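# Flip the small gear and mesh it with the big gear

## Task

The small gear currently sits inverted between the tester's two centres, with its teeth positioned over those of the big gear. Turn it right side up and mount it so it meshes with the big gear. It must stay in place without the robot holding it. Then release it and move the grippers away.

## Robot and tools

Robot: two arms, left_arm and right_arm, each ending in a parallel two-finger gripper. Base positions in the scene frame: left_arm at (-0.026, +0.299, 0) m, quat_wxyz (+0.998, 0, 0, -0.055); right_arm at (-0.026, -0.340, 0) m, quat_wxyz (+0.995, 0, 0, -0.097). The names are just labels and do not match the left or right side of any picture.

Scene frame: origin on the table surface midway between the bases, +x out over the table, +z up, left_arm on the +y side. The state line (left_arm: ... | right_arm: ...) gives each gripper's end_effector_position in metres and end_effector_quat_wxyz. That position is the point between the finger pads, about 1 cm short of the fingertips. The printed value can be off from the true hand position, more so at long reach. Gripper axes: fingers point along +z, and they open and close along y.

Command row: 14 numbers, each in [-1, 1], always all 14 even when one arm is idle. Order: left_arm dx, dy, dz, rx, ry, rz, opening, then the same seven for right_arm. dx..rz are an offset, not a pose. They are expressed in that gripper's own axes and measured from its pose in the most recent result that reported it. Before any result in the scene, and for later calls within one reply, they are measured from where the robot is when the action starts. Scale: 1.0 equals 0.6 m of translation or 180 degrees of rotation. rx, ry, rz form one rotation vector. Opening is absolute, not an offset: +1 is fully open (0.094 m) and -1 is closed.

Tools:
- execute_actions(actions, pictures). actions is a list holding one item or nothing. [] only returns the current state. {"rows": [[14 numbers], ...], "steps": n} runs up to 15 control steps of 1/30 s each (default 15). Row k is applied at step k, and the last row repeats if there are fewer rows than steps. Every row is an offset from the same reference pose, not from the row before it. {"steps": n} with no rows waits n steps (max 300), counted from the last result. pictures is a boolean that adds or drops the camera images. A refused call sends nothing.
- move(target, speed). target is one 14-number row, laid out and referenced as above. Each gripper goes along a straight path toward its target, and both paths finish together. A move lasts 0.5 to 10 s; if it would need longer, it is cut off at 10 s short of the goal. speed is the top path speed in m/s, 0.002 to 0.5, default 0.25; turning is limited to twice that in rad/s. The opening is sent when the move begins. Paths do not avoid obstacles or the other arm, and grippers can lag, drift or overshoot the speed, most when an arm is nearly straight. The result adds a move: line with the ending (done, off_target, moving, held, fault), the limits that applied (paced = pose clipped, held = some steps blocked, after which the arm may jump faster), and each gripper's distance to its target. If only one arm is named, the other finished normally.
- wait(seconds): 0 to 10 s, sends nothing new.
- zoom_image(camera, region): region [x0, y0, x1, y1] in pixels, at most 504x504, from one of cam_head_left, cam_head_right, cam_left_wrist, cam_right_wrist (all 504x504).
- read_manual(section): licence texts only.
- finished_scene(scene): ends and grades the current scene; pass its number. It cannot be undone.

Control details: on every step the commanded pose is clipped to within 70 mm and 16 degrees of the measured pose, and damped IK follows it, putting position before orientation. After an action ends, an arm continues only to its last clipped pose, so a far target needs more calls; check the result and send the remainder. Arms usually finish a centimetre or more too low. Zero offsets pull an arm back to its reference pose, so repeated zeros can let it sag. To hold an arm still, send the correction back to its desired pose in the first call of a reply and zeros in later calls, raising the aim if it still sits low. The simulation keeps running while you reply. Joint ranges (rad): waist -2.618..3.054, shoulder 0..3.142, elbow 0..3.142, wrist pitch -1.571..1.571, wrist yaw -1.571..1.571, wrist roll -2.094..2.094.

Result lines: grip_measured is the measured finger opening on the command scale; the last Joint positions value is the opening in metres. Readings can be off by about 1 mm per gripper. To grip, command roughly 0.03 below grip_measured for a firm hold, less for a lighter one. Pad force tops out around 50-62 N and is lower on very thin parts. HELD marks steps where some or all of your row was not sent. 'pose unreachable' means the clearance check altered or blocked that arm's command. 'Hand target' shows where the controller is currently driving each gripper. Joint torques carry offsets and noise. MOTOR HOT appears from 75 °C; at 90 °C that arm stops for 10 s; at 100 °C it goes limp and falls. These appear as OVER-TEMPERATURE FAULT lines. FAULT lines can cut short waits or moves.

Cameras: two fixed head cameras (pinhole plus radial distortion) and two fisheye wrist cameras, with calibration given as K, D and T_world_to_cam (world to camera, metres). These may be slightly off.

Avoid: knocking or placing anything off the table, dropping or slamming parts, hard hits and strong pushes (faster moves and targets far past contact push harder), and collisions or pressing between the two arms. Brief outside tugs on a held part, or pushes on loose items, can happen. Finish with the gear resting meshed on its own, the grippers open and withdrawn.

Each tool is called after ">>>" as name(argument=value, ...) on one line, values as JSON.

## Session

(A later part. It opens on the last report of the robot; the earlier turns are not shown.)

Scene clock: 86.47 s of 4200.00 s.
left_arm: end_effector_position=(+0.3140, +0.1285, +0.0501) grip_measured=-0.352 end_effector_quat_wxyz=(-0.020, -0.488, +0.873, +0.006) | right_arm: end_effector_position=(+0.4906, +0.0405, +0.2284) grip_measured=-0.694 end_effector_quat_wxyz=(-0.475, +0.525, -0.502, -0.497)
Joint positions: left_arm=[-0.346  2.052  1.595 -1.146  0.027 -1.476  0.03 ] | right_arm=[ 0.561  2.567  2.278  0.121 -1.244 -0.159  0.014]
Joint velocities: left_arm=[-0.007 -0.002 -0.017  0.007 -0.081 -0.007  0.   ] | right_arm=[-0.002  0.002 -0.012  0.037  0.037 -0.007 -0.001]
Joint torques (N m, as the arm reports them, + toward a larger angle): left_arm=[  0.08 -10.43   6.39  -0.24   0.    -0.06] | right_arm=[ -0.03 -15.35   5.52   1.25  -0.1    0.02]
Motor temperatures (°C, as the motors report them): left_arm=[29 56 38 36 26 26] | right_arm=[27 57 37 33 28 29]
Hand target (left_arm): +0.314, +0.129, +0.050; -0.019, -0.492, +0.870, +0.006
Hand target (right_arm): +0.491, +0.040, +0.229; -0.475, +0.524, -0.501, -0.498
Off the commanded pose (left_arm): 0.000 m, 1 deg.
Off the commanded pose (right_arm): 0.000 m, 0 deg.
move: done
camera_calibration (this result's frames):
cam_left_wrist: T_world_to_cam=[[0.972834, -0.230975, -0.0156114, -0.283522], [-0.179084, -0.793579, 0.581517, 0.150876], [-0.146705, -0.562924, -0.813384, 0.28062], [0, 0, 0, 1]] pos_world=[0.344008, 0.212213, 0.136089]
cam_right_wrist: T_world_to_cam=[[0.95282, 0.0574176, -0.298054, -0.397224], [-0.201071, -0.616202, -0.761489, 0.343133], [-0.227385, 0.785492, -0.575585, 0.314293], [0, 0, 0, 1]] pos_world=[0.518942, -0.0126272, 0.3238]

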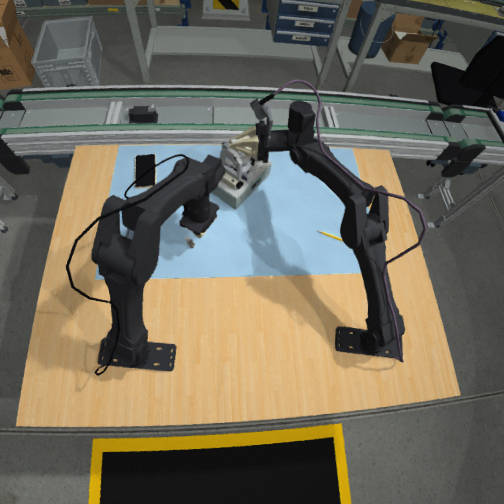

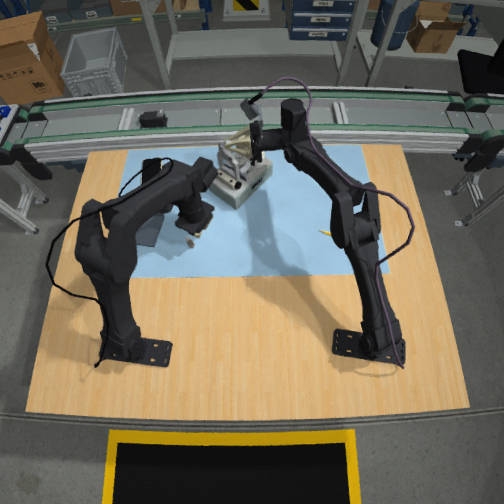

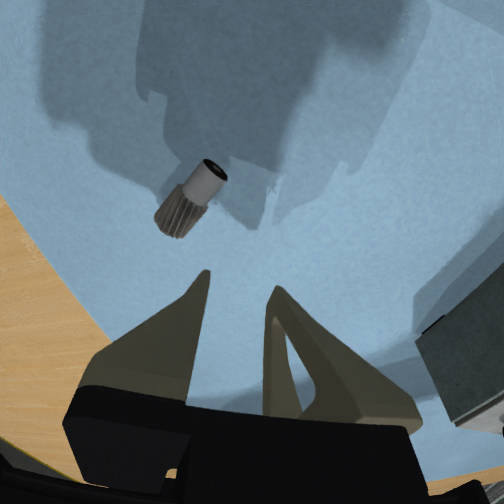

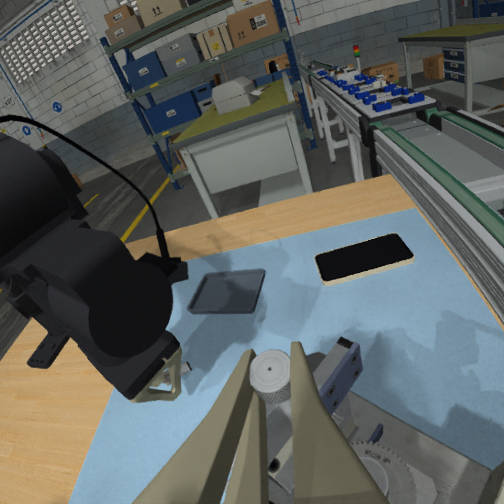

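>>> move(target=[-0.022,0.045,0,0,0.03,0.11,-0.1,0,0,0,0,0,0,-0.78], speed=0.1)

>>> move(target=[-0.003,0,0.03,0,0,0,-0.1,0,0,0,0,0,0,-0.78], speed=0.05)

Scene clock: 97.07 s of 4200.00 s.
left_arm: end_effector_position=(+0.3009, +0.1513, +0.0452) grip_measured=-0.102 end_effector_quat_wxyz=(-0.062, -0.331, +0.941, -0.016) | right_arm: end_effector_position=(+0.4906, +0.0405, +0.2283) grip_measured=-0.694 end_effector_quat_wxyz=(-0.475, +0.525, -0.502, -0.497)
Joint positions: left_arm=[-0.266  2.014  1.512 -1.143  0.106 -1.049  0.042] | right_arm=[ 0.561  2.567  2.278  0.12  -1.244 -0.16   0.014]
Joint velocities: left_arm=[ 0.012 -0.012  0.042  0.022 -0.037  0.007 -0.002] | right_arm=[-0.017 -0.002 -0.012 -0.037 -0.095 -0.037  0.001]
Joint torques (N m, as the arm reports them, + toward a larger angle): left_arm=[  0.77 -11.83   5.62  -0.37   0.09   0.06] | right_arm=[ -0.03 -15.36   5.5    1.25  -0.09   0.01]
Motor temperatures (°C, as the motors report them): left_arm=[29 56 38 36 26 26] | right_arm=[27 57 37 33 28 29]
Hand target (left_arm): +0.298, +0.154, +0.051; -0.061, -0.331, +0.941, -0.020
Hand target (right_arm): +0.491, +0.040, +0.228; -0.475, +0.524, -0.502, -0.497
Off the commanded pose (left_arm): 0.007 m, 1 deg.
Off the commanded pose (right_arm): 0.000 m, 0 deg.
move: done
camera_calibration (this result's frames):
cam_left_wrist: T_world_to_cam=[[0.837806, -0.545181, -0.0293176, -0.176865], [-0.39379, -0.640606, 0.659207, 0.207423], [-0.378168, -0.540742, -0.75139, 0.351016], [0, 0, 0, 1]] pos_world=[0.362602, 0.226262, 0.121831]
cam_right_wrist: T_world_to_cam=[[0.952973, 0.0570337, -0.297639, -0.397459], [-0.20092, -0.616354, -0.761406, 0.342973], [-0.226877, 0.785401, -0.57591, 0.314074], [0, 0, 0, 1]] pos_world=[0.518934, -0.0126126, 0.323721]

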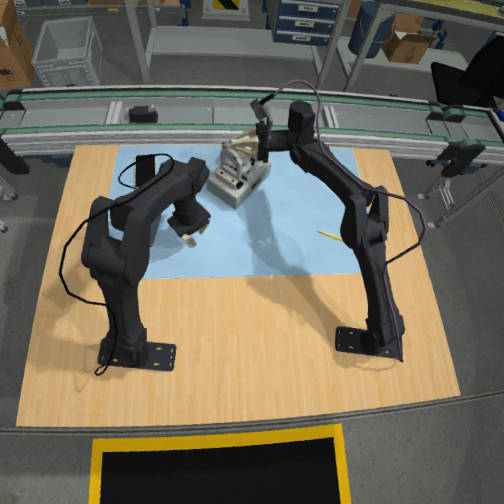

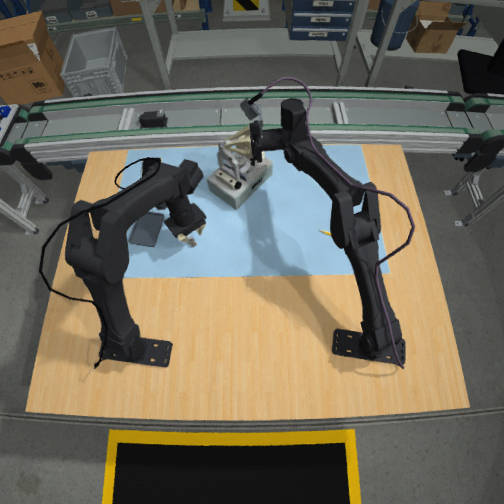

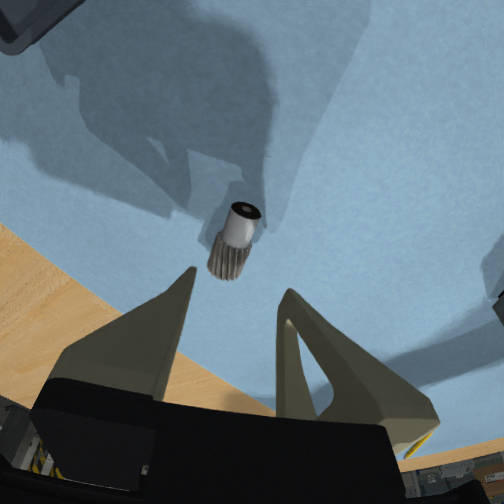

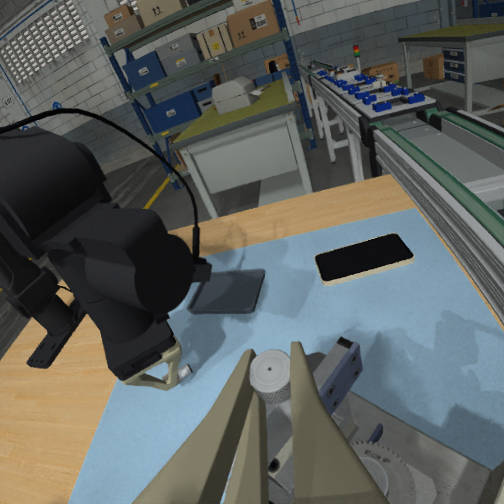

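Scene clock: 97.93 s of 4200.00 s.
left_arm: end_effector_position=(+0.3017, +0.1510, +0.0296) grip_measured=-0.102 end_effector_quat_wxyz=(-0.062, -0.331, +0.941, -0.016) | right_arm: end_effector_position=(+0.4906, +0.0405, +0.2283) grip_measured=-0.694 end_effector_quat_wxyz=(-0.476, +0.525, -0.501, -0.497)
Joint positions: left_arm=[-0.266  2.032  1.475 -1.086  0.106 -1.049  0.042] | right_arm=[ 0.561  2.567  2.278  0.12  -1.244 -0.16   0.014]
Joint velocities: left_arm=[-0.012 -0.027  0.002  0.051  0.066 -0.037  0.001] | right_arm=[ 0.012  0.007 -0.002 -0.007  0.007  0.051 -0.001]
Joint torques (N m, as the arm reports them, + toward a larger angle): left_arm=[ -0.17 -10.23   5.45  -0.29   0.07   0.01] | right_arm=[ -0.03 -15.33   5.51   1.25  -0.1    0.01]
Motor temperatures (°C, as the motors report them): left_arm=[29 56 38 36 26 26] | right_arm=[27 57 37 33 28 29]
Hand target (left_arm): +0.300, +0.151, +0.027; -0.063, -0.331, +0.941, -0.016
Hand target (right_arm): +0.491, +0.040, +0.228; -0.475, +0.525, -0.502, -0.497
Off the commanded pose (left_arm): 0.003 m, 0 deg.
Off the commanded pose (right_arm): 0.000 m, 0 deg.
move: done
camera_calibration (this result's frames):
cam_left_wrist: T_world_to_cam=[[0.837641, -0.545515, -0.0277781, -0.178063], [-0.394986, -0.64006, 0.659021, 0.218128], [-0.377286, -0.541051, -0.751611, 0.33917], [0, 0, 0, 1]] pos_world=[0.363274, 0.225988, 0.106226]
cam_right_wrist: T_world_to_cam=[[0.953197, 0.057083, -0.296912, -0.397737], [-0.200315, -0.616336, -0.76158, 0.342716], [-0.226471, 0.785411, -0.576055, 0.313908], [0, 0, 0, 1]] pos_world=[0.518864, -0.0126147, 0.323741]

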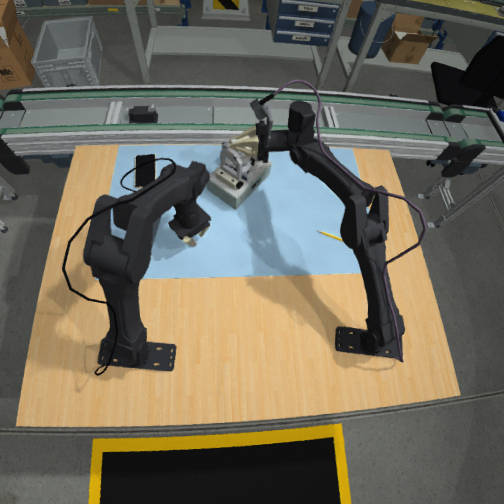

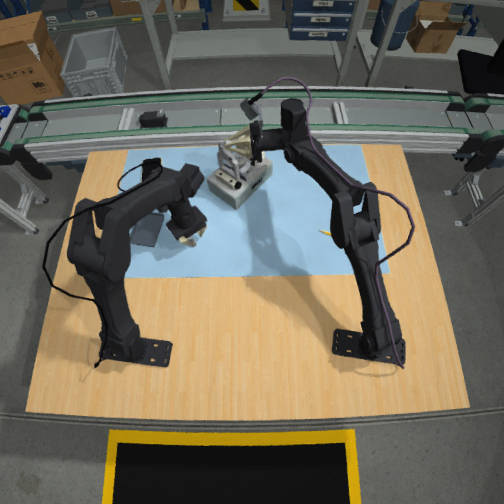

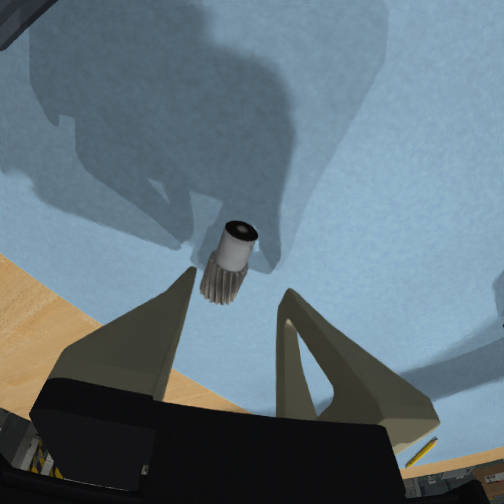

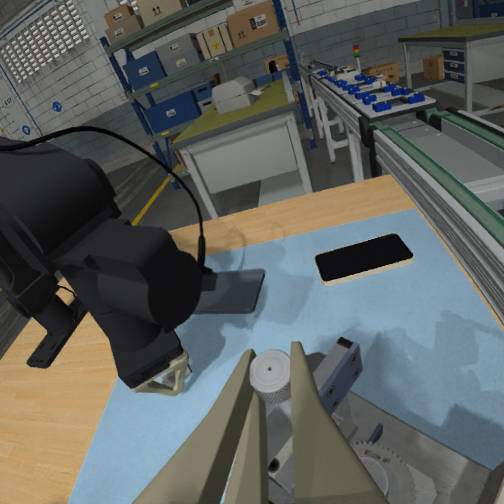

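>>> move(target=[-0.008,0.016,0.021,0,0,0,-0.1,0,0,0,0,0,0,-0.78], speed=0.03)

>>> move(target=[0,0,0,0,0,0,-0.7,0,0,0,0,0,0,-0.78])

>>> move(target=[0,0,-0.2,0,0,0.46,-0.7,0,0,0,0,0,0,-0.78], speed=0.3)

>>> move(target=[-0.1,0.05,-0.04,0,-0.5,0,-0.7,0,0,0,0,0,0,-0.78], speed=0.3)

Scene clock: 106.67 s of 4200.00 s.
left_arm: end_effector_position=(+0.2979, +0.1581, +0.0173) grip_measured=-0.102 end_effector_quat_wxyz=(-0.065, -0.331, +0.941, -0.015) | right_arm: end_effector_position=(+0.4906, +0.0405, +0.2283) grip_measured=-0.694 end_effector_quat_wxyz=(-0.476, +0.525, -0.501, -0.497)
Joint positions: left_arm=[-0.251  2.032  1.423 -1.042  0.106 -1.033  0.042] | right_arm=[ 0.561  2.567  2.278  0.12  -1.244 -0.161  0.014]
Joint velocities: left_arm=[-0.007 -0.007 -0.007  0.007 -0.051 -0.051 -0.   ] | right_arm=[-0.017 -0.007 -0.022 -0.037 -0.051  0.037 -0.   ]
Joint torques (N m, as the arm reports them, + toward a larger angle): left_arm=[  0.62 -10.57   5.05  -0.3    0.09   0.01] | right_arm=[ -0.03 -15.34   5.51   1.25  -0.1    0.  ]
Motor temperatures (°C, as the motors report them): left_arm=[29 56 38 36 26 26] | right_arm=[27 57 37 33 28 29]
Hand target (left_arm): +0.298, +0.161, +0.017; -0.062, -0.331, +0.941, -0.016
Hand target (right_arm): +0.491, +0.040, +0.228; -0.476, +0.525, -0.501, -0.497
Off the commanded pose (left_arm): 0.003 m, 0 deg.
Off the commanded pose (right_arm): 0.000 m, 0 deg.
After step 210, 0.90 s passed at rest.
move: done
camera_calibration (this result's frames):
cam_left_wrist: T_world_to_cam=[[0.837113, -0.546011, -0.0333791, -0.171054], [-0.391427, -0.640504, 0.660712, 0.228274], [-0.382135, -0.540025, -0.749897, 0.333644], [0, 0, 0, 1]] pos_world=[0.360041, 0.232989, 0.0936662]
cam_right_wrist: T_world_to_cam=[[0.953421, 0.0571323, -0.296184, -0.398015], [-0.19971, -0.616318, -0.761753, 0.342458], [-0.226065, 0.785422, -0.576201, 0.313741], [0, 0, 0, 1]] pos_world=[0.518793, -0.0126169, 0.32376]

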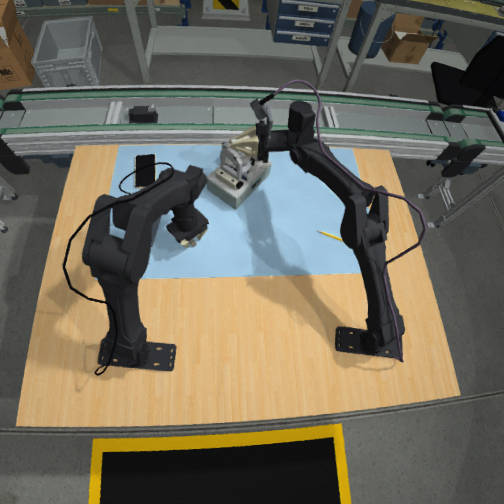

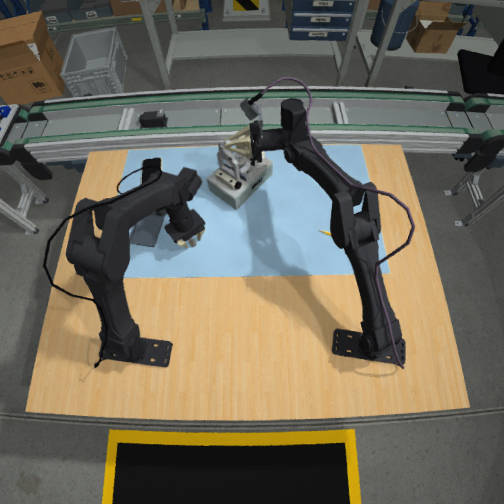

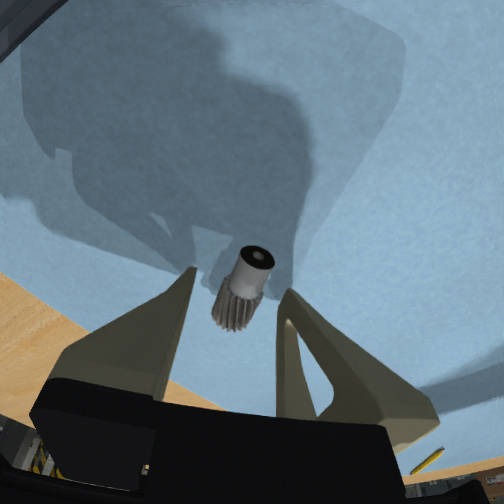

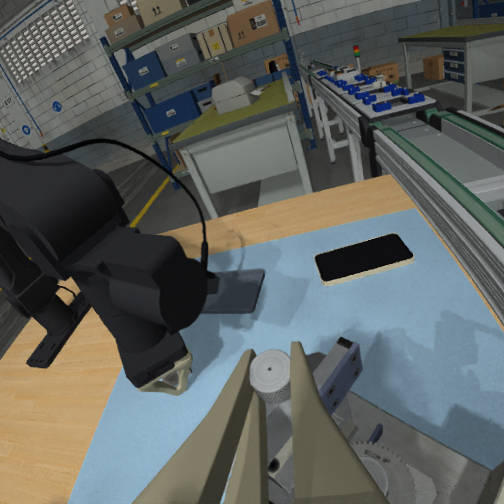

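Scene clock: 107.17 s of 4200.00 s.
left_arm: end_effector_position=(+0.2979, +0.1581, +0.0173) grip_measured=-0.642 end_effector_quat_wxyz=(-0.065, -0.331, +0.941, -0.015) | right_arm: end_effector_position=(+0.4906, +0.0405, +0.2283) grip_measured=-0.694 end_effector_quat_wxyz=(-0.476, +0.525, -0.501, -0.497)
Joint positions: left_arm=[-0.251  2.032  1.423 -1.042  0.106 -1.033  0.017] | right_arm=[ 0.561  2.567  2.278  0.12  -1.244 -0.162  0.014]
Joint velocities: left_arm=[-0.002  0.012 -0.012  0.022 -0.007 -0.051 -0.001] | right_arm=[ 0.002  0.017 -0.012  0.022 -0.051  0.007  0.   ]
Joint torques (N m, as the arm reports them, + toward a larger angle): left_arm=[  0.14 -10.09   6.43  -0.33   0.07   0.  ] | right_arm=[ -0.04 -15.35   5.5    1.25  -0.1    0.01]
Motor temperatures (°C, as the motors report them): left_arm=[29 56 38 36 26 26] | right_arm=[27 57 37 33 28 29]
Hand target (left_arm): +0.298, +0.158, +0.017; -0.065, -0.331, +0.941, -0.015
Hand target (right_arm): +0.491, +0.040, +0.228; -0.476, +0.525, -0.501, -0.497
Off the commanded pose (left_arm): 0.000 m, 0 deg.
Off the commanded pose (right_arm): 0.000 m, 0 deg.
move: done
camera_calibration (this result's frames):
cam_left_wrist: T_world_to_cam=[[0.837113, -0.546011, -0.0333791, -0.171054], [-0.391427, -0.640504, 0.660712, 0.228274], [-0.382135, -0.540025, -0.749897, 0.333644], [0, 0, 0, 1]] pos_world=[0.360041, 0.232989, 0.0936662]
cam_right_wrist: T_world_to_cam=[[0.953427, 0.0571164, -0.296168, -0.398027], [-0.199679, -0.616414, -0.761684, 0.34239], [-0.226067, 0.785348, -0.5763, 0.313741], [0, 0, 0, 1]] pos_world=[0.518784, -0.0126078, 0.323719]

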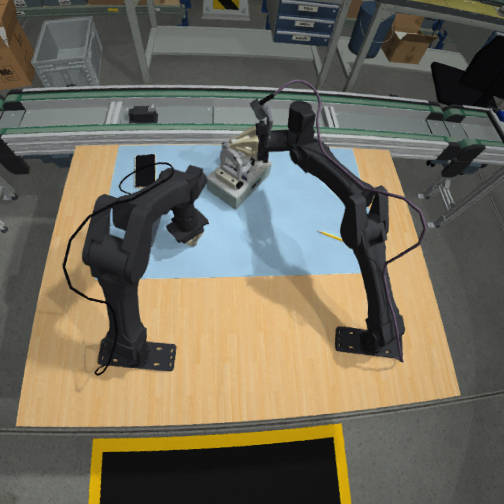

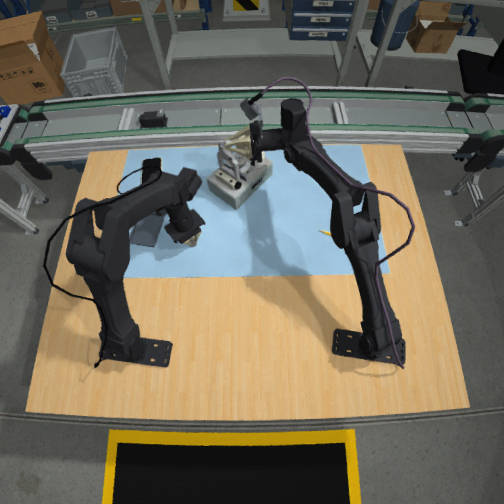

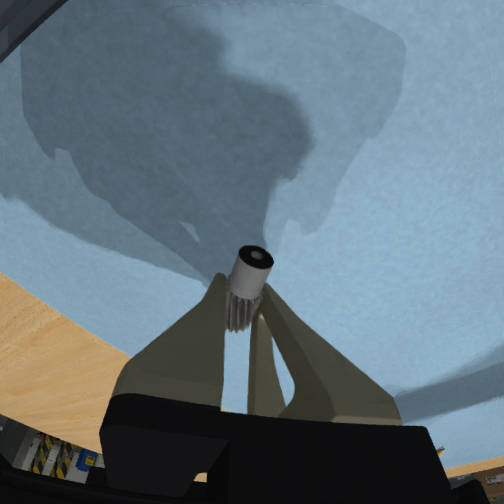

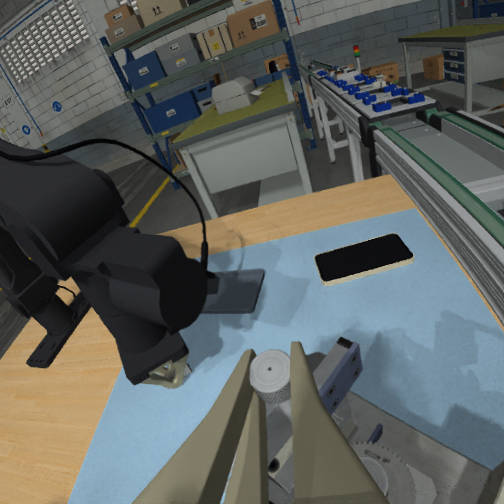

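Scene clock: 110.20 s of 4200.00 s.
left_arm: end_effector_position=(+0.3057, +0.1633, +0.1276) grip_measured=-0.642 end_effector_quat_wxyz=(-0.052, +0.373, +0.925, -0.055) | right_arm: end_effector_position=(+0.4906, +0.0405, +0.2283) grip_measured=-0.694 end_effector_quat_wxyz=(-0.476, +0.525, -0.501, -0.497)
Joint positions: left_arm=[-0.23   2.015  1.84  -1.505  0.106  0.432  0.017] | right_arm=[ 0.561  2.567  2.278  0.12  -1.244 -0.162  0.014]
Joint velocities: left_arm=[ 0.002  0.002 -0.002  0.022  0.022 -0.007 -0.   ] | right_arm=[ 0.002  0.012  0.007  0.037 -0.037 -0.007  0.   ]
Joint torques (N m, as the arm reports them, + toward a larger angle): left_arm=[  0.87 -10.54   9.17  -0.43   0.04   0.03] | right_arm=[ -0.04 -15.35   5.5    1.24  -0.1    0.  ]
Motor temperatures (°C, as the motors report them): left_arm=[29 56 38 36 26 26] | right_arm=[27 57 37 33 28 29]
Hand target (left_arm): +0.312, +0.165, +0.136; -0.038, +0.374, +0.925, -0.054
Hand target (right_arm): +0.491, +0.040, +0.228; -0.476, +0.525, -0.501, -0.497
Off the commanded pose (left_arm): 0.011 m, 2 deg.
Off the commanded pose (right_arm): 0.000 m, 0 deg.
move: off_target (left_arm)
camera_calibration (this result's frames):
cam_left_wrist: T_world_to_cam=[[-0.422743, -0.895641, 0.13826, 0.24934], [-0.654219, 0.407178, 0.637341, 0.074008], [-0.627125, 0.178979, -0.758077, 0.380588], [0, 0, 0, 1]] pos_world=[0.392501, 0.125067, 0.206873]
cam_right_wrist: T_world_to_cam=[[0.953427, 0.0571164, -0.296168, -0.398027], [-0.199679, -0.616414, -0.761684, 0.34239], [-0.226067, 0.785348, -0.5763, 0.313741], [0, 0, 0, 1]] pos_world=[0.518784, -0.0126078, 0.323719]

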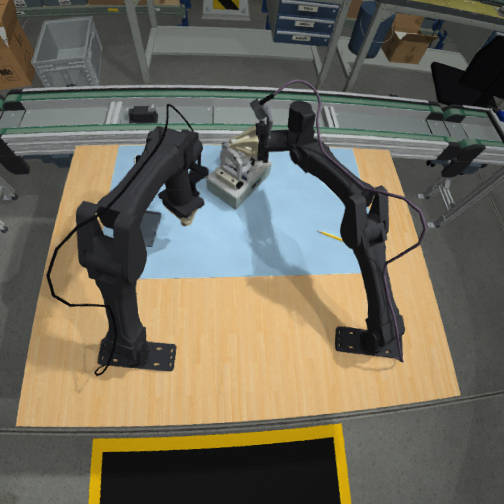

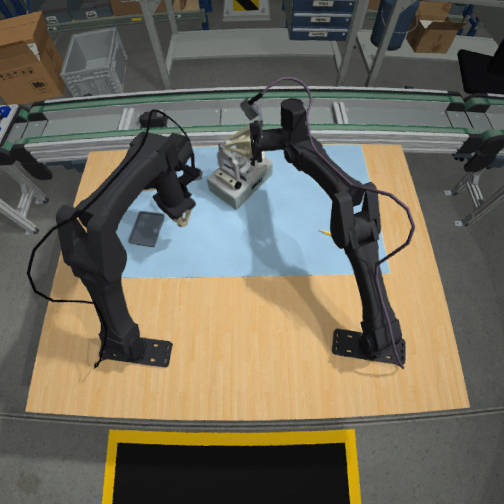

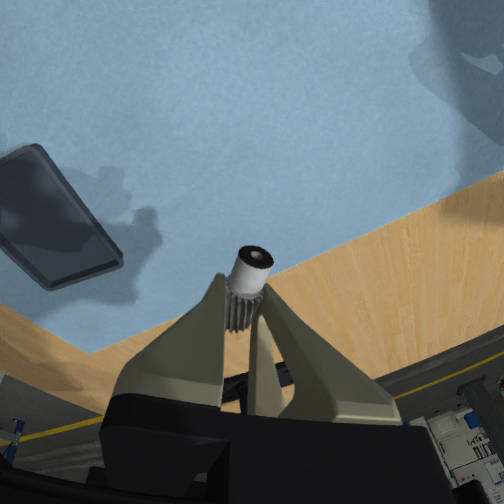

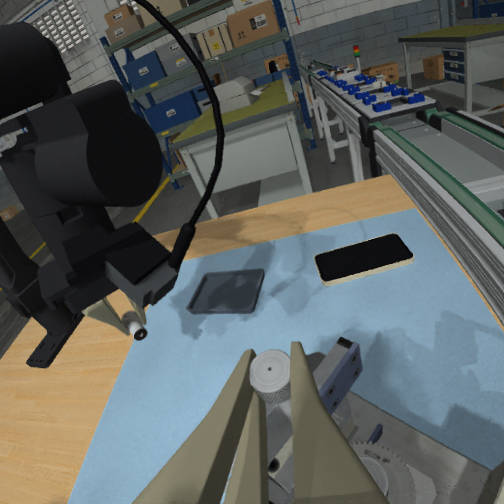

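Scene clock: 113.77 s of 4200.00 s.
left_arm: end_effector_position=(+0.3715, +0.1460, +0.1436) grip_measured=-0.642 end_effector_quat_wxyz=(+0.608, +0.232, +0.694, -0.307) | right_arm: end_effector_position=(+0.4906, +0.0405, +0.2283) grip_measured=-0.694 end_effector_quat_wxyz=(-0.476, +0.525, -0.501, -0.497)
Joint positions: left_arm=[ 0.007  1.766  0.507  1.166  0.686 -0.086  0.017] | right_arm=[ 0.561  2.567  2.278  0.12  -1.244 -0.162  0.014]
Joint velocities: left_arm=[ 0.007 -0.012  0.017  0.037  0.037 -0.022 -0.   ] | right_arm=[-0.007 -0.012  0.002  0.022 -0.081  0.022 -0.   ]
Joint torques (N m, as the arm reports them, + toward a larger angle): left_arm=[-0.88 -6.57  4.83  1.4   0.04  0.02] | right_arm=[ -0.03 -15.35   5.5    1.25  -0.1    0.  ]
Motor temperatures (°C, as the motors report them): left_arm=[29 55 38 36 26 26] | right_arm=[27 57 37 33 28 29]
Hand target (left_arm): +0.369, +0.145, +0.145; +0.613, +0.234, +0.689, -0.307
Hand target (right_arm): +0.491, +0.040, +0.228; -0.476, +0.525, -0.501, -0.497
Off the commanded pose (left_arm): 0.002 m, 2 deg.
Off the commanded pose (right_arm): 0.000 m, 0 deg.
move: done
camera_calibration (this result's frames):
cam_left_wrist: T_world_to_cam=[[-0.629191, -0.636585, 0.445957, 0.254131], [-0.687712, 0.188599, -0.701058, 0.35047], [0.362176, -0.74779, -0.556452, 0.175953], [0, 0, 0, 1]] pos_world=[0.337193, 0.227253, 0.230277]
cam_right_wrist: T_world_to_cam=[[0.953427, 0.0571164, -0.296168, -0.398027], [-0.199679, -0.616414, -0.761684, 0.34239], [-0.226067, 0.785348, -0.5763, 0.313741], [0, 0, 0, 1]] pos_world=[0.518784, -0.0126078, 0.323719]

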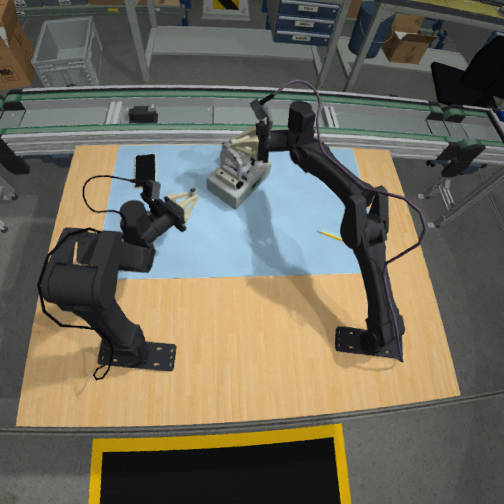

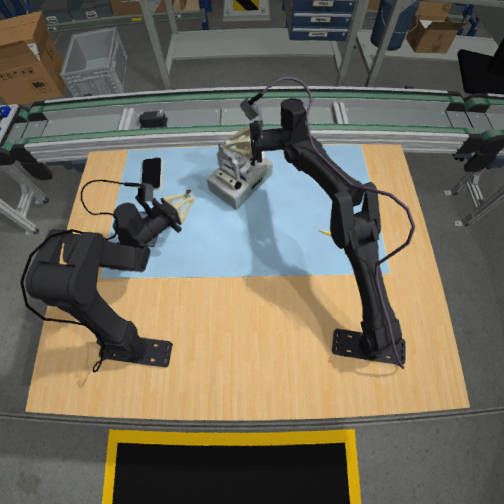

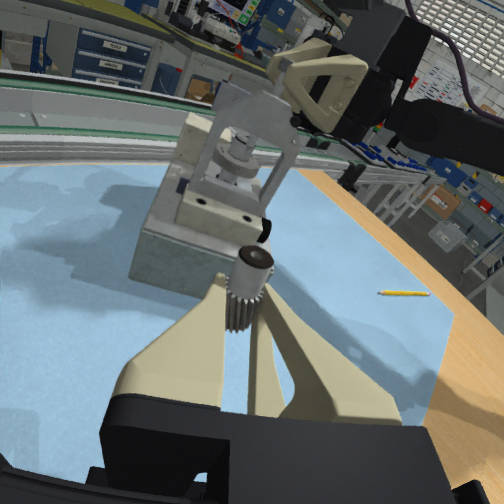

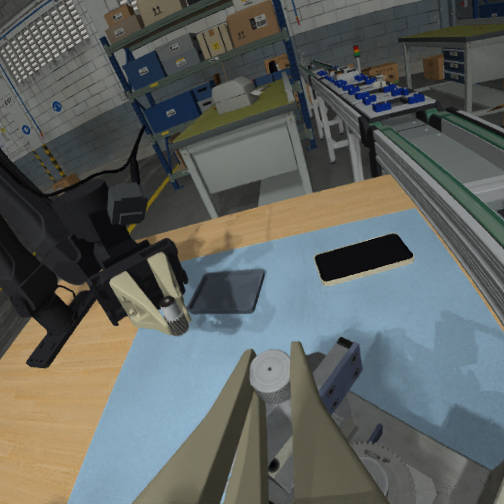

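>>> move(target=[-0.03,0.008,0.215,0,-0.01,0.044,-0.7,0,0,0,0,0,0,-0.78], speed=0.1)

>>> execute_actions(actions=[{"rows":[[-0.018,0,0.008,0,-0.008,0,-0.7,-0.04,0,0,0,0,-0.02,-0.78],[-0.018,0,0.008,0,-0.008,0,-0.7,-0.06,0,0,0,0,-0.03,-0.78],[-0.018,0,0.008,0,-0.008,0,-0.7,-0.08,0,0,0,-0.01,-0.04,-0.78],[-0.018,0,0.008,0,-0.008,0,-0.7,-0.1,0,0,0,-0.03,-0.045,-0.78],[-0.018,0,0.008,0,-0.008,0,-0.7,-0.115,-0.004,0,0,-0.035,-0.05,-0.78]]}])

Scene clock: 121.87 s of 4200.00 s.
left_arm: end_effector_position=(+0.4624, +0.0634, +0.1379) grip_measured=-0.642 end_effector_quat_wxyz=(+0.623, +0.272, +0.679, -0.275) | right_arm: end_effector_position=(+0.4906, +0.0405, +0.2283) grip_measured=-0.694 end_effector_quat_wxyz=(-0.476, +0.525, -0.501, -0.497)
Joint positions: left_arm=[-0.183  2.076  0.962  1.032  0.502  0.005  0.017] | right_arm=[ 0.561  2.567  2.278  0.12  -1.244 -0.162  0.014]
Joint velocities: left_arm=[-0.007  0.002 -0.012 -0.007  0.007  0.007  0.   ] | right_arm=[-0.012 -0.007  0.002  0.022  0.007 -0.022 -0.001]
Joint torques (N m, as the arm reports them, + toward a larger angle): left_arm=[ -0.43 -10.51   9.01   1.32  -0.08   0.06] | right_arm=[ -0.03 -15.36   5.49   1.25  -0.09   0.  ]
Motor temperatures (°C, as the motors report them): left_arm=[29 54 38 38 26 26] | right_arm=[27 57 37 33 28 29]
Hand target (left_arm): +0.469, +0.061, +0.151; +0.639, +0.275, +0.667, -0.268
Hand target (right_arm): +0.491, +0.040, +0.228; -0.476, +0.525, -0.501, -0.497
Off the commanded pose (left_arm): 0.015 m, 2 deg.
Off the commanded pose (right_arm): 0.000 m, 0 deg.
After step 90, 3.33 s passed at rest.
move: off_target (left_arm)
camera_calibration (this result's frames):
cam_left_wrist: T_world_to_cam=[[-0.669122, -0.658206, 0.345023, 0.295049], [-0.628237, 0.252992, -0.73574, 0.397758], [0.39698, -0.709056, -0.582792, 0.0632414], [0, 0, 0, 1]] pos_world=[0.422205, 0.138415, 0.227704]
cam_right_wrist: T_world_to_cam=[[0.953538, 0.0571411, -0.295804, -0.398166], [-0.199376, -0.616405, -0.76177, 0.342261], [-0.225863, 0.785353, -0.576373, 0.313658], [0, 0, 0, 1]] pos_world=[0.518749, -0.0126088, 0.323729]

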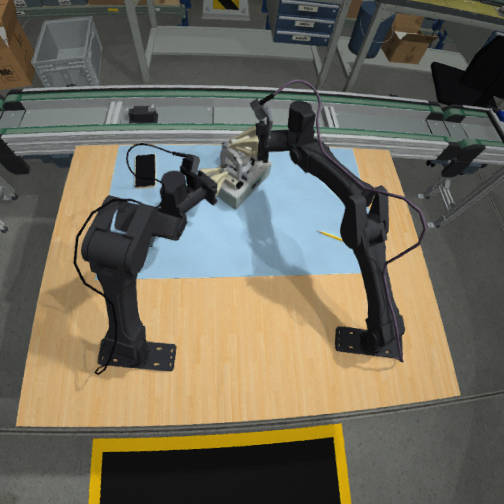

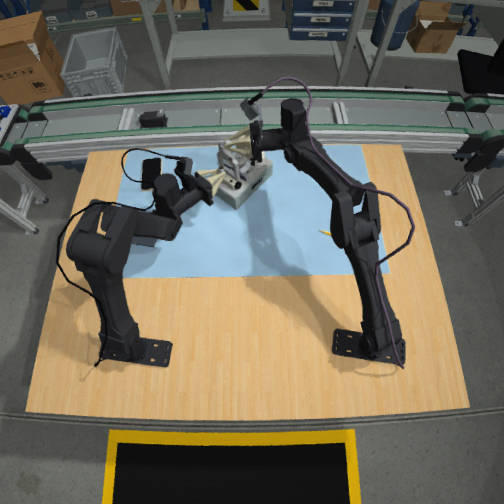

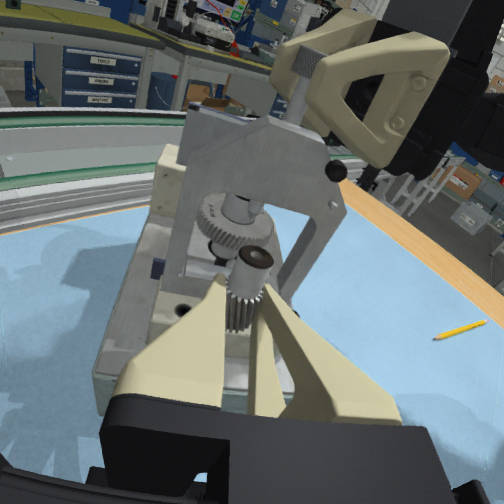

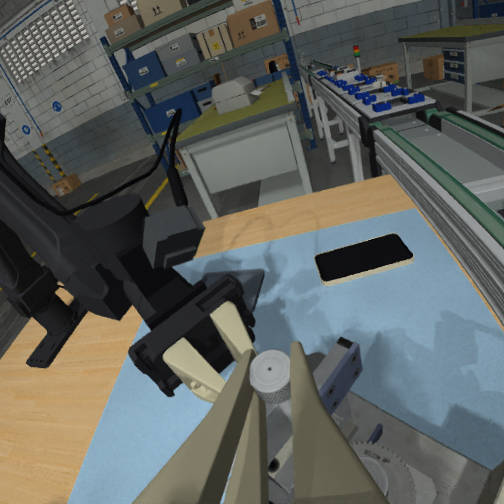

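Scene clock: 122.37 s of 4200.00 s.
left_arm: end_effector_position=(+0.4624, +0.0635, +0.1377) grip_measured=-0.642 end_effector_quat_wxyz=(+0.622, +0.268, +0.681, -0.278) | right_arm: end_effector_position=(+0.4902, +0.0408, +0.2463) grip_measured=-0.694 end_effector_quat_wxyz=(-0.482, +0.523, -0.484, -0.511)
Joint positions: left_arm=[-0.183  2.076  0.962  1.031  0.502 -0.006  0.017] | right_arm=[ 0.559  2.584  2.32   0.214 -1.273 -0.056  0.014]
Joint velocities: left_arm=[ 0.007 -0.007  0.002  0.007  0.007 -0.066  0.001] | right_arm=[-0.007  0.051 -0.007  0.242 -0.037  0.154  0.001]
Joint torques (N m, as the arm reports them, + toward a larger angle): left_arm=[ -0.61 -10.34   8.17   1.21   0.     0.03] | right_arm=[  0.37 -17.88   9.3    1.9    0.21   0.13]
Motor temperatures (°C, as the motors report them): left_arm=[29 54 38 38 26 26] | right_arm=[27 57 37 33 28 29]
Hand target (left_arm): +0.466, +0.060, +0.148; +0.632, +0.269, +0.671, -0.278
Hand target (right_arm): +0.487, +0.041, +0.297; -0.537, +0.538, -0.434, -0.484
Off the commanded pose (left_arm): 0.012 m, 2 deg.
Off the commanded pose (right_arm): 0.051 m, 10 deg.
Steps of this call (steps 1 to 15: all 15 steps of this action). Readings (end_effector_position):
1: left_arm (+0.4624, +0.0634, +0.1378) | right_arm (+0.4906, +0.0405, +0.2288)
2: left_arm (+0.4624, +0.0634, +0.1378) | right_arm (+0.4906, +0.0404, +0.2296)
4: left_arm (+0.4624, +0.0635, +0.1377) | right_arm (+0.4906, +0.0406, +0.2335)
8: left_arm (+0.4624, +0.0635, +0.1377) | right_arm (+0.4903, +0.0407, +0.2442)
15: the state above
camera_calibration (this result's frames):
cam_left_wrist: T_world_to_cam=[[-0.665581, -0.656109, 0.3557, 0.291861], [-0.634762, 0.24699, -0.73217, 0.400528], [0.39253, -0.713104, -0.580865, 0.0651987], [0, 0, 0, 1]] pos_world=[0.422904, 0.13906, 0.227311]
cam_right_wrist: T_world_to_cam=[[0.953235, 0.0910245, -0.288199, -0.395562], [-0.181513, -0.590023, -0.786718, 0.352356], [-0.241654, 0.802239, -0.545908, 0.323262], [0, 0, 0, 1]] pos_world=[0.519138, -0.0154294, 0.339676]

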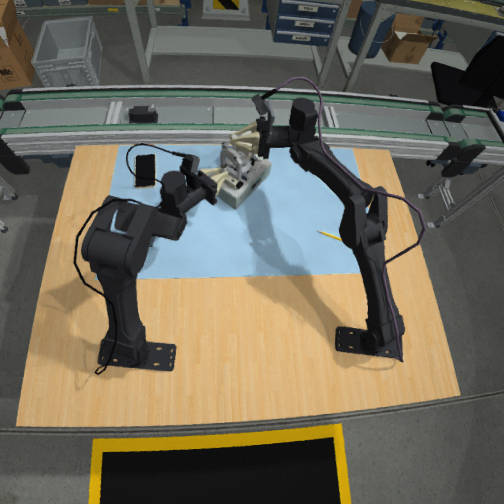

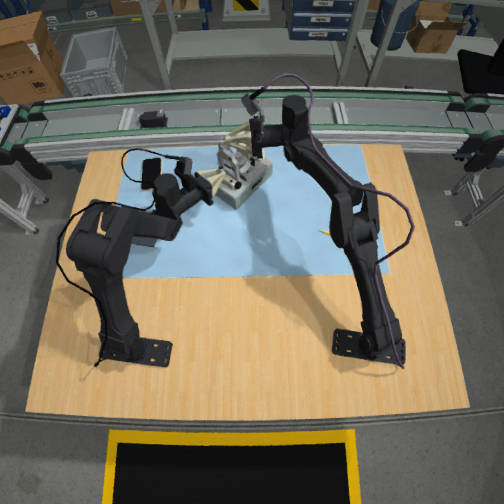

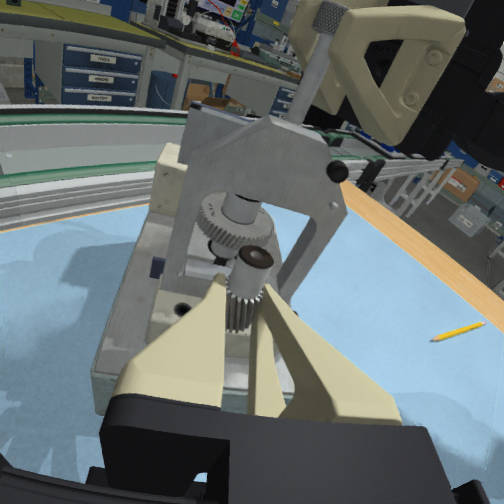

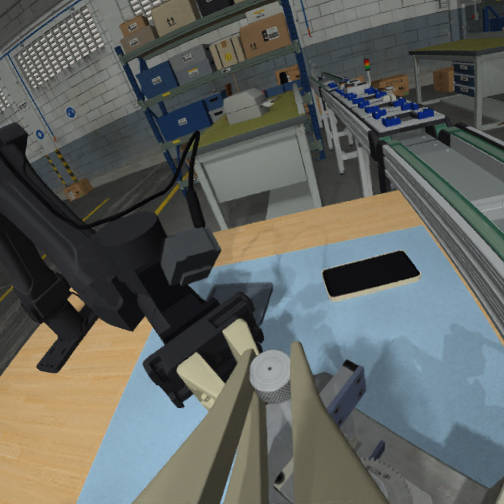

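>>> execute_actions(actions=[{"rows":[[-0.03,0.006,0.03,0,-0.012,0.018,-0.7,-0.105,0,0,0,-0.025,-0.05,-0.78]]}], pictures=false)

>>> execute_actions(actions=[{"rows":[[-0.024,0.004,0.03,0,-0.012,0.008,-0.7,-0.095,0,0,0,-0.02,-0.05,-0.78]]}])

Scene clock: 130.33 s of 4200.00 s.
left_arm: end_effector_position=(+0.4729, +0.0569, +0.1414) grip_measured=-0.642 end_effector_quat_wxyz=(+0.628, +0.279, +0.674, -0.271) | right_arm: end_effector_position=(+0.4899, +0.0406, +0.2513) grip_measured=-0.694 end_effector_quat_wxyz=(-0.480, +0.520, -0.479, -0.520)
Joint positions: left_arm=[-0.19   2.102  1.021  1.008  0.5    0.02   0.017] | right_arm=[ 0.558  2.596  2.337  0.262 -1.287  0.002  0.014]
Joint velocities: left_arm=[-0.007 -0.002 -0.002 -0.081 -0.066 -0.007  0.   ] | right_arm=[-0.002 -0.002 -0.017  0.037  0.022 -0.022 -0.001]
Joint torques (N m, as the arm reports them, + toward a larger angle): left_arm=[ -0.59 -10.74   9.09   1.23  -0.18   0.07] | right_arm=[  0.09 -18.6   10.12   1.9    0.13   0.22]
Motor temperatures (°C, as the motors report them): left_arm=[29 54 38 38 26 26] | right_arm=[27 59 38 34 28 29]
Hand target (left_arm): +0.478, +0.053, +0.154; +0.642, +0.282, +0.661, -0.266
Hand target (right_arm): +0.484, +0.039, +0.308; +0.537, -0.540, +0.424, +0.490
Off the commanded pose (left_arm): 0.015 m, 2 deg.
Off the commanded pose (right_arm): 0.058 m, 10 deg.
Steps of this call (steps 1 to 90: nothing new was sent; then 4.47 s passed at rest; steps 91 to 105: all 15 steps of this action). Readings (end_effector_position):
91: left_arm (+0.4635, +0.0629, +0.1380) | right_arm (+0.4900, +0.0407, +0.2469)
92: left_arm (+0.4664, +0.0615, +0.1388) | right_arm (+0.4899, +0.0407, +0.2473)
94: left_arm (+0.4711, +0.0587, +0.1408) | right_arm (+0.4899, +0.0407, +0.2485)
98: left_arm (+0.4730, +0.0569, +0.1425) | right_arm (+0.4899, +0.0407, +0.2510)
105: the state above

Scene clock: 130.83 s of 4200.00 s.
left_arm: end_effector_position=(+0.4817, +0.0492, +0.1396) grip_measured=-0.642 end_effector_quat_wxyz=(+0.628, +0.281, +0.672, -0.273) | right_arm: end_effector_position=(+0.4898, +0.0408, +0.2516) grip_measured=-0.694 end_effector_quat_wxyz=(-0.477, +0.521, -0.475, -0.524)
Joint positions: left_arm=[-0.199  2.14   1.073  0.997  0.496  0.02   0.017] | right_arm=[ 0.557  2.611  2.36   0.269 -1.3    0.019  0.014]
Joint velocities: left_arm=[ 0.002  0.007 -0.046 -0.066 -0.066  0.022  0.001] | right_arm=[-0.012  0.002 -0.007  0.037 -0.007  0.051 -0.001]
Joint torques (N m, as the arm reports them, + toward a larger angle): left_arm=[ -0.62 -11.25   9.19   1.27  -0.15   0.03] | right_arm=[ -0.03 -18.61   9.93   1.87   0.16   0.22]
Motor temperatures (°C, as the motors report them): left_arm=[29 55 38 38 26 26] | right_arm=[27 59 38 34 28 29]
Hand target (left_arm): +0.487, +0.046, +0.155; +0.644, +0.283, +0.659, -0.269
Hand target (right_arm): +0.485, +0.038, +0.307; -0.533, +0.541, -0.423, -0.495
Off the commanded pose (left_arm): 0.017 m, 2 deg.
Off the commanded pose (right_arm): 0.057 m, 10 deg.
Steps of this call (steps 1 to 15: all 15 steps of this action). Readings (end_effector_position):
1: left_arm (+0.4741, +0.0564, +0.1415) | right_arm (+0.4899, +0.0407, +0.2514)
2: left_arm (+0.4768, +0.0548, +0.1421) | right_arm (+0.4899, +0.0406, +0.2516)
4: left_arm (+0.4809, +0.0516, +0.1423) | right_arm (+0.4899, +0.0406, +0.2516)
8: left_arm (+0.4817, +0.0491, +0.1403) | right_arm (+0.4898, +0.0407, +0.2517)
15: the state above
camera_calibration (this result's frames):
cam_left_wrist: T_world_to_cam=[[-0.683922, -0.65309, 0.325151, 0.307685], [-0.608987, 0.265646, -0.747373, 0.40645], [0.401727, -0.709158, -0.579405, 0.0436676], [0, 0, 0, 1]] pos_world=[0.440413, 0.123942, 0.229027]
cam_right_wrist: T_world_to_cam=[[0.947105, 0.120016, -0.297639, -0.389405], [-0.176468, -0.579884, -0.795358, 0.355785], [-0.268052, 0.805811, -0.528032, 0.334346], [0, 0, 0, 1]] pos_world=[0.521214, -0.0163701, 0.34362]

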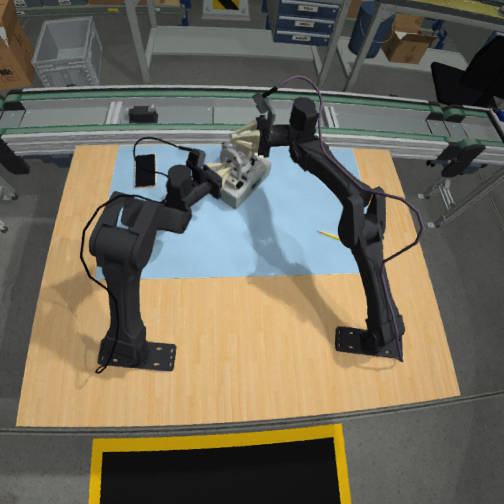

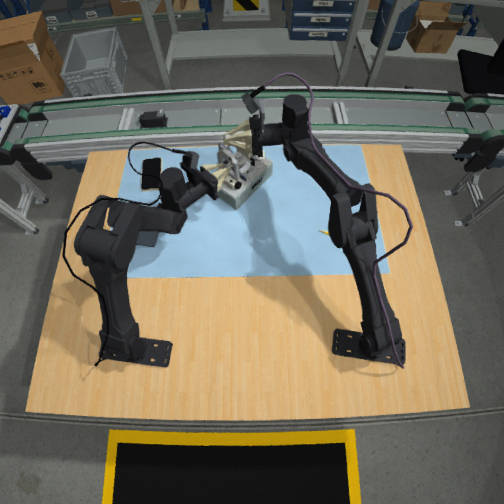

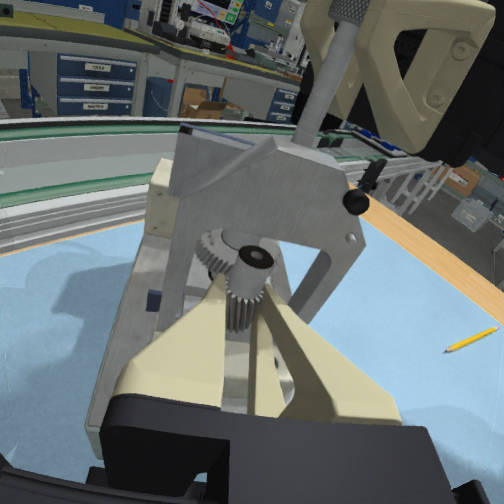

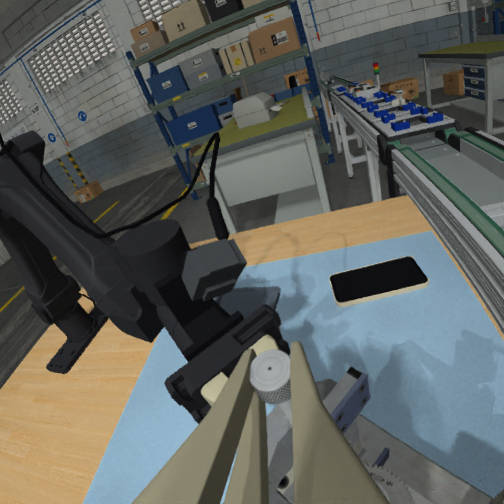

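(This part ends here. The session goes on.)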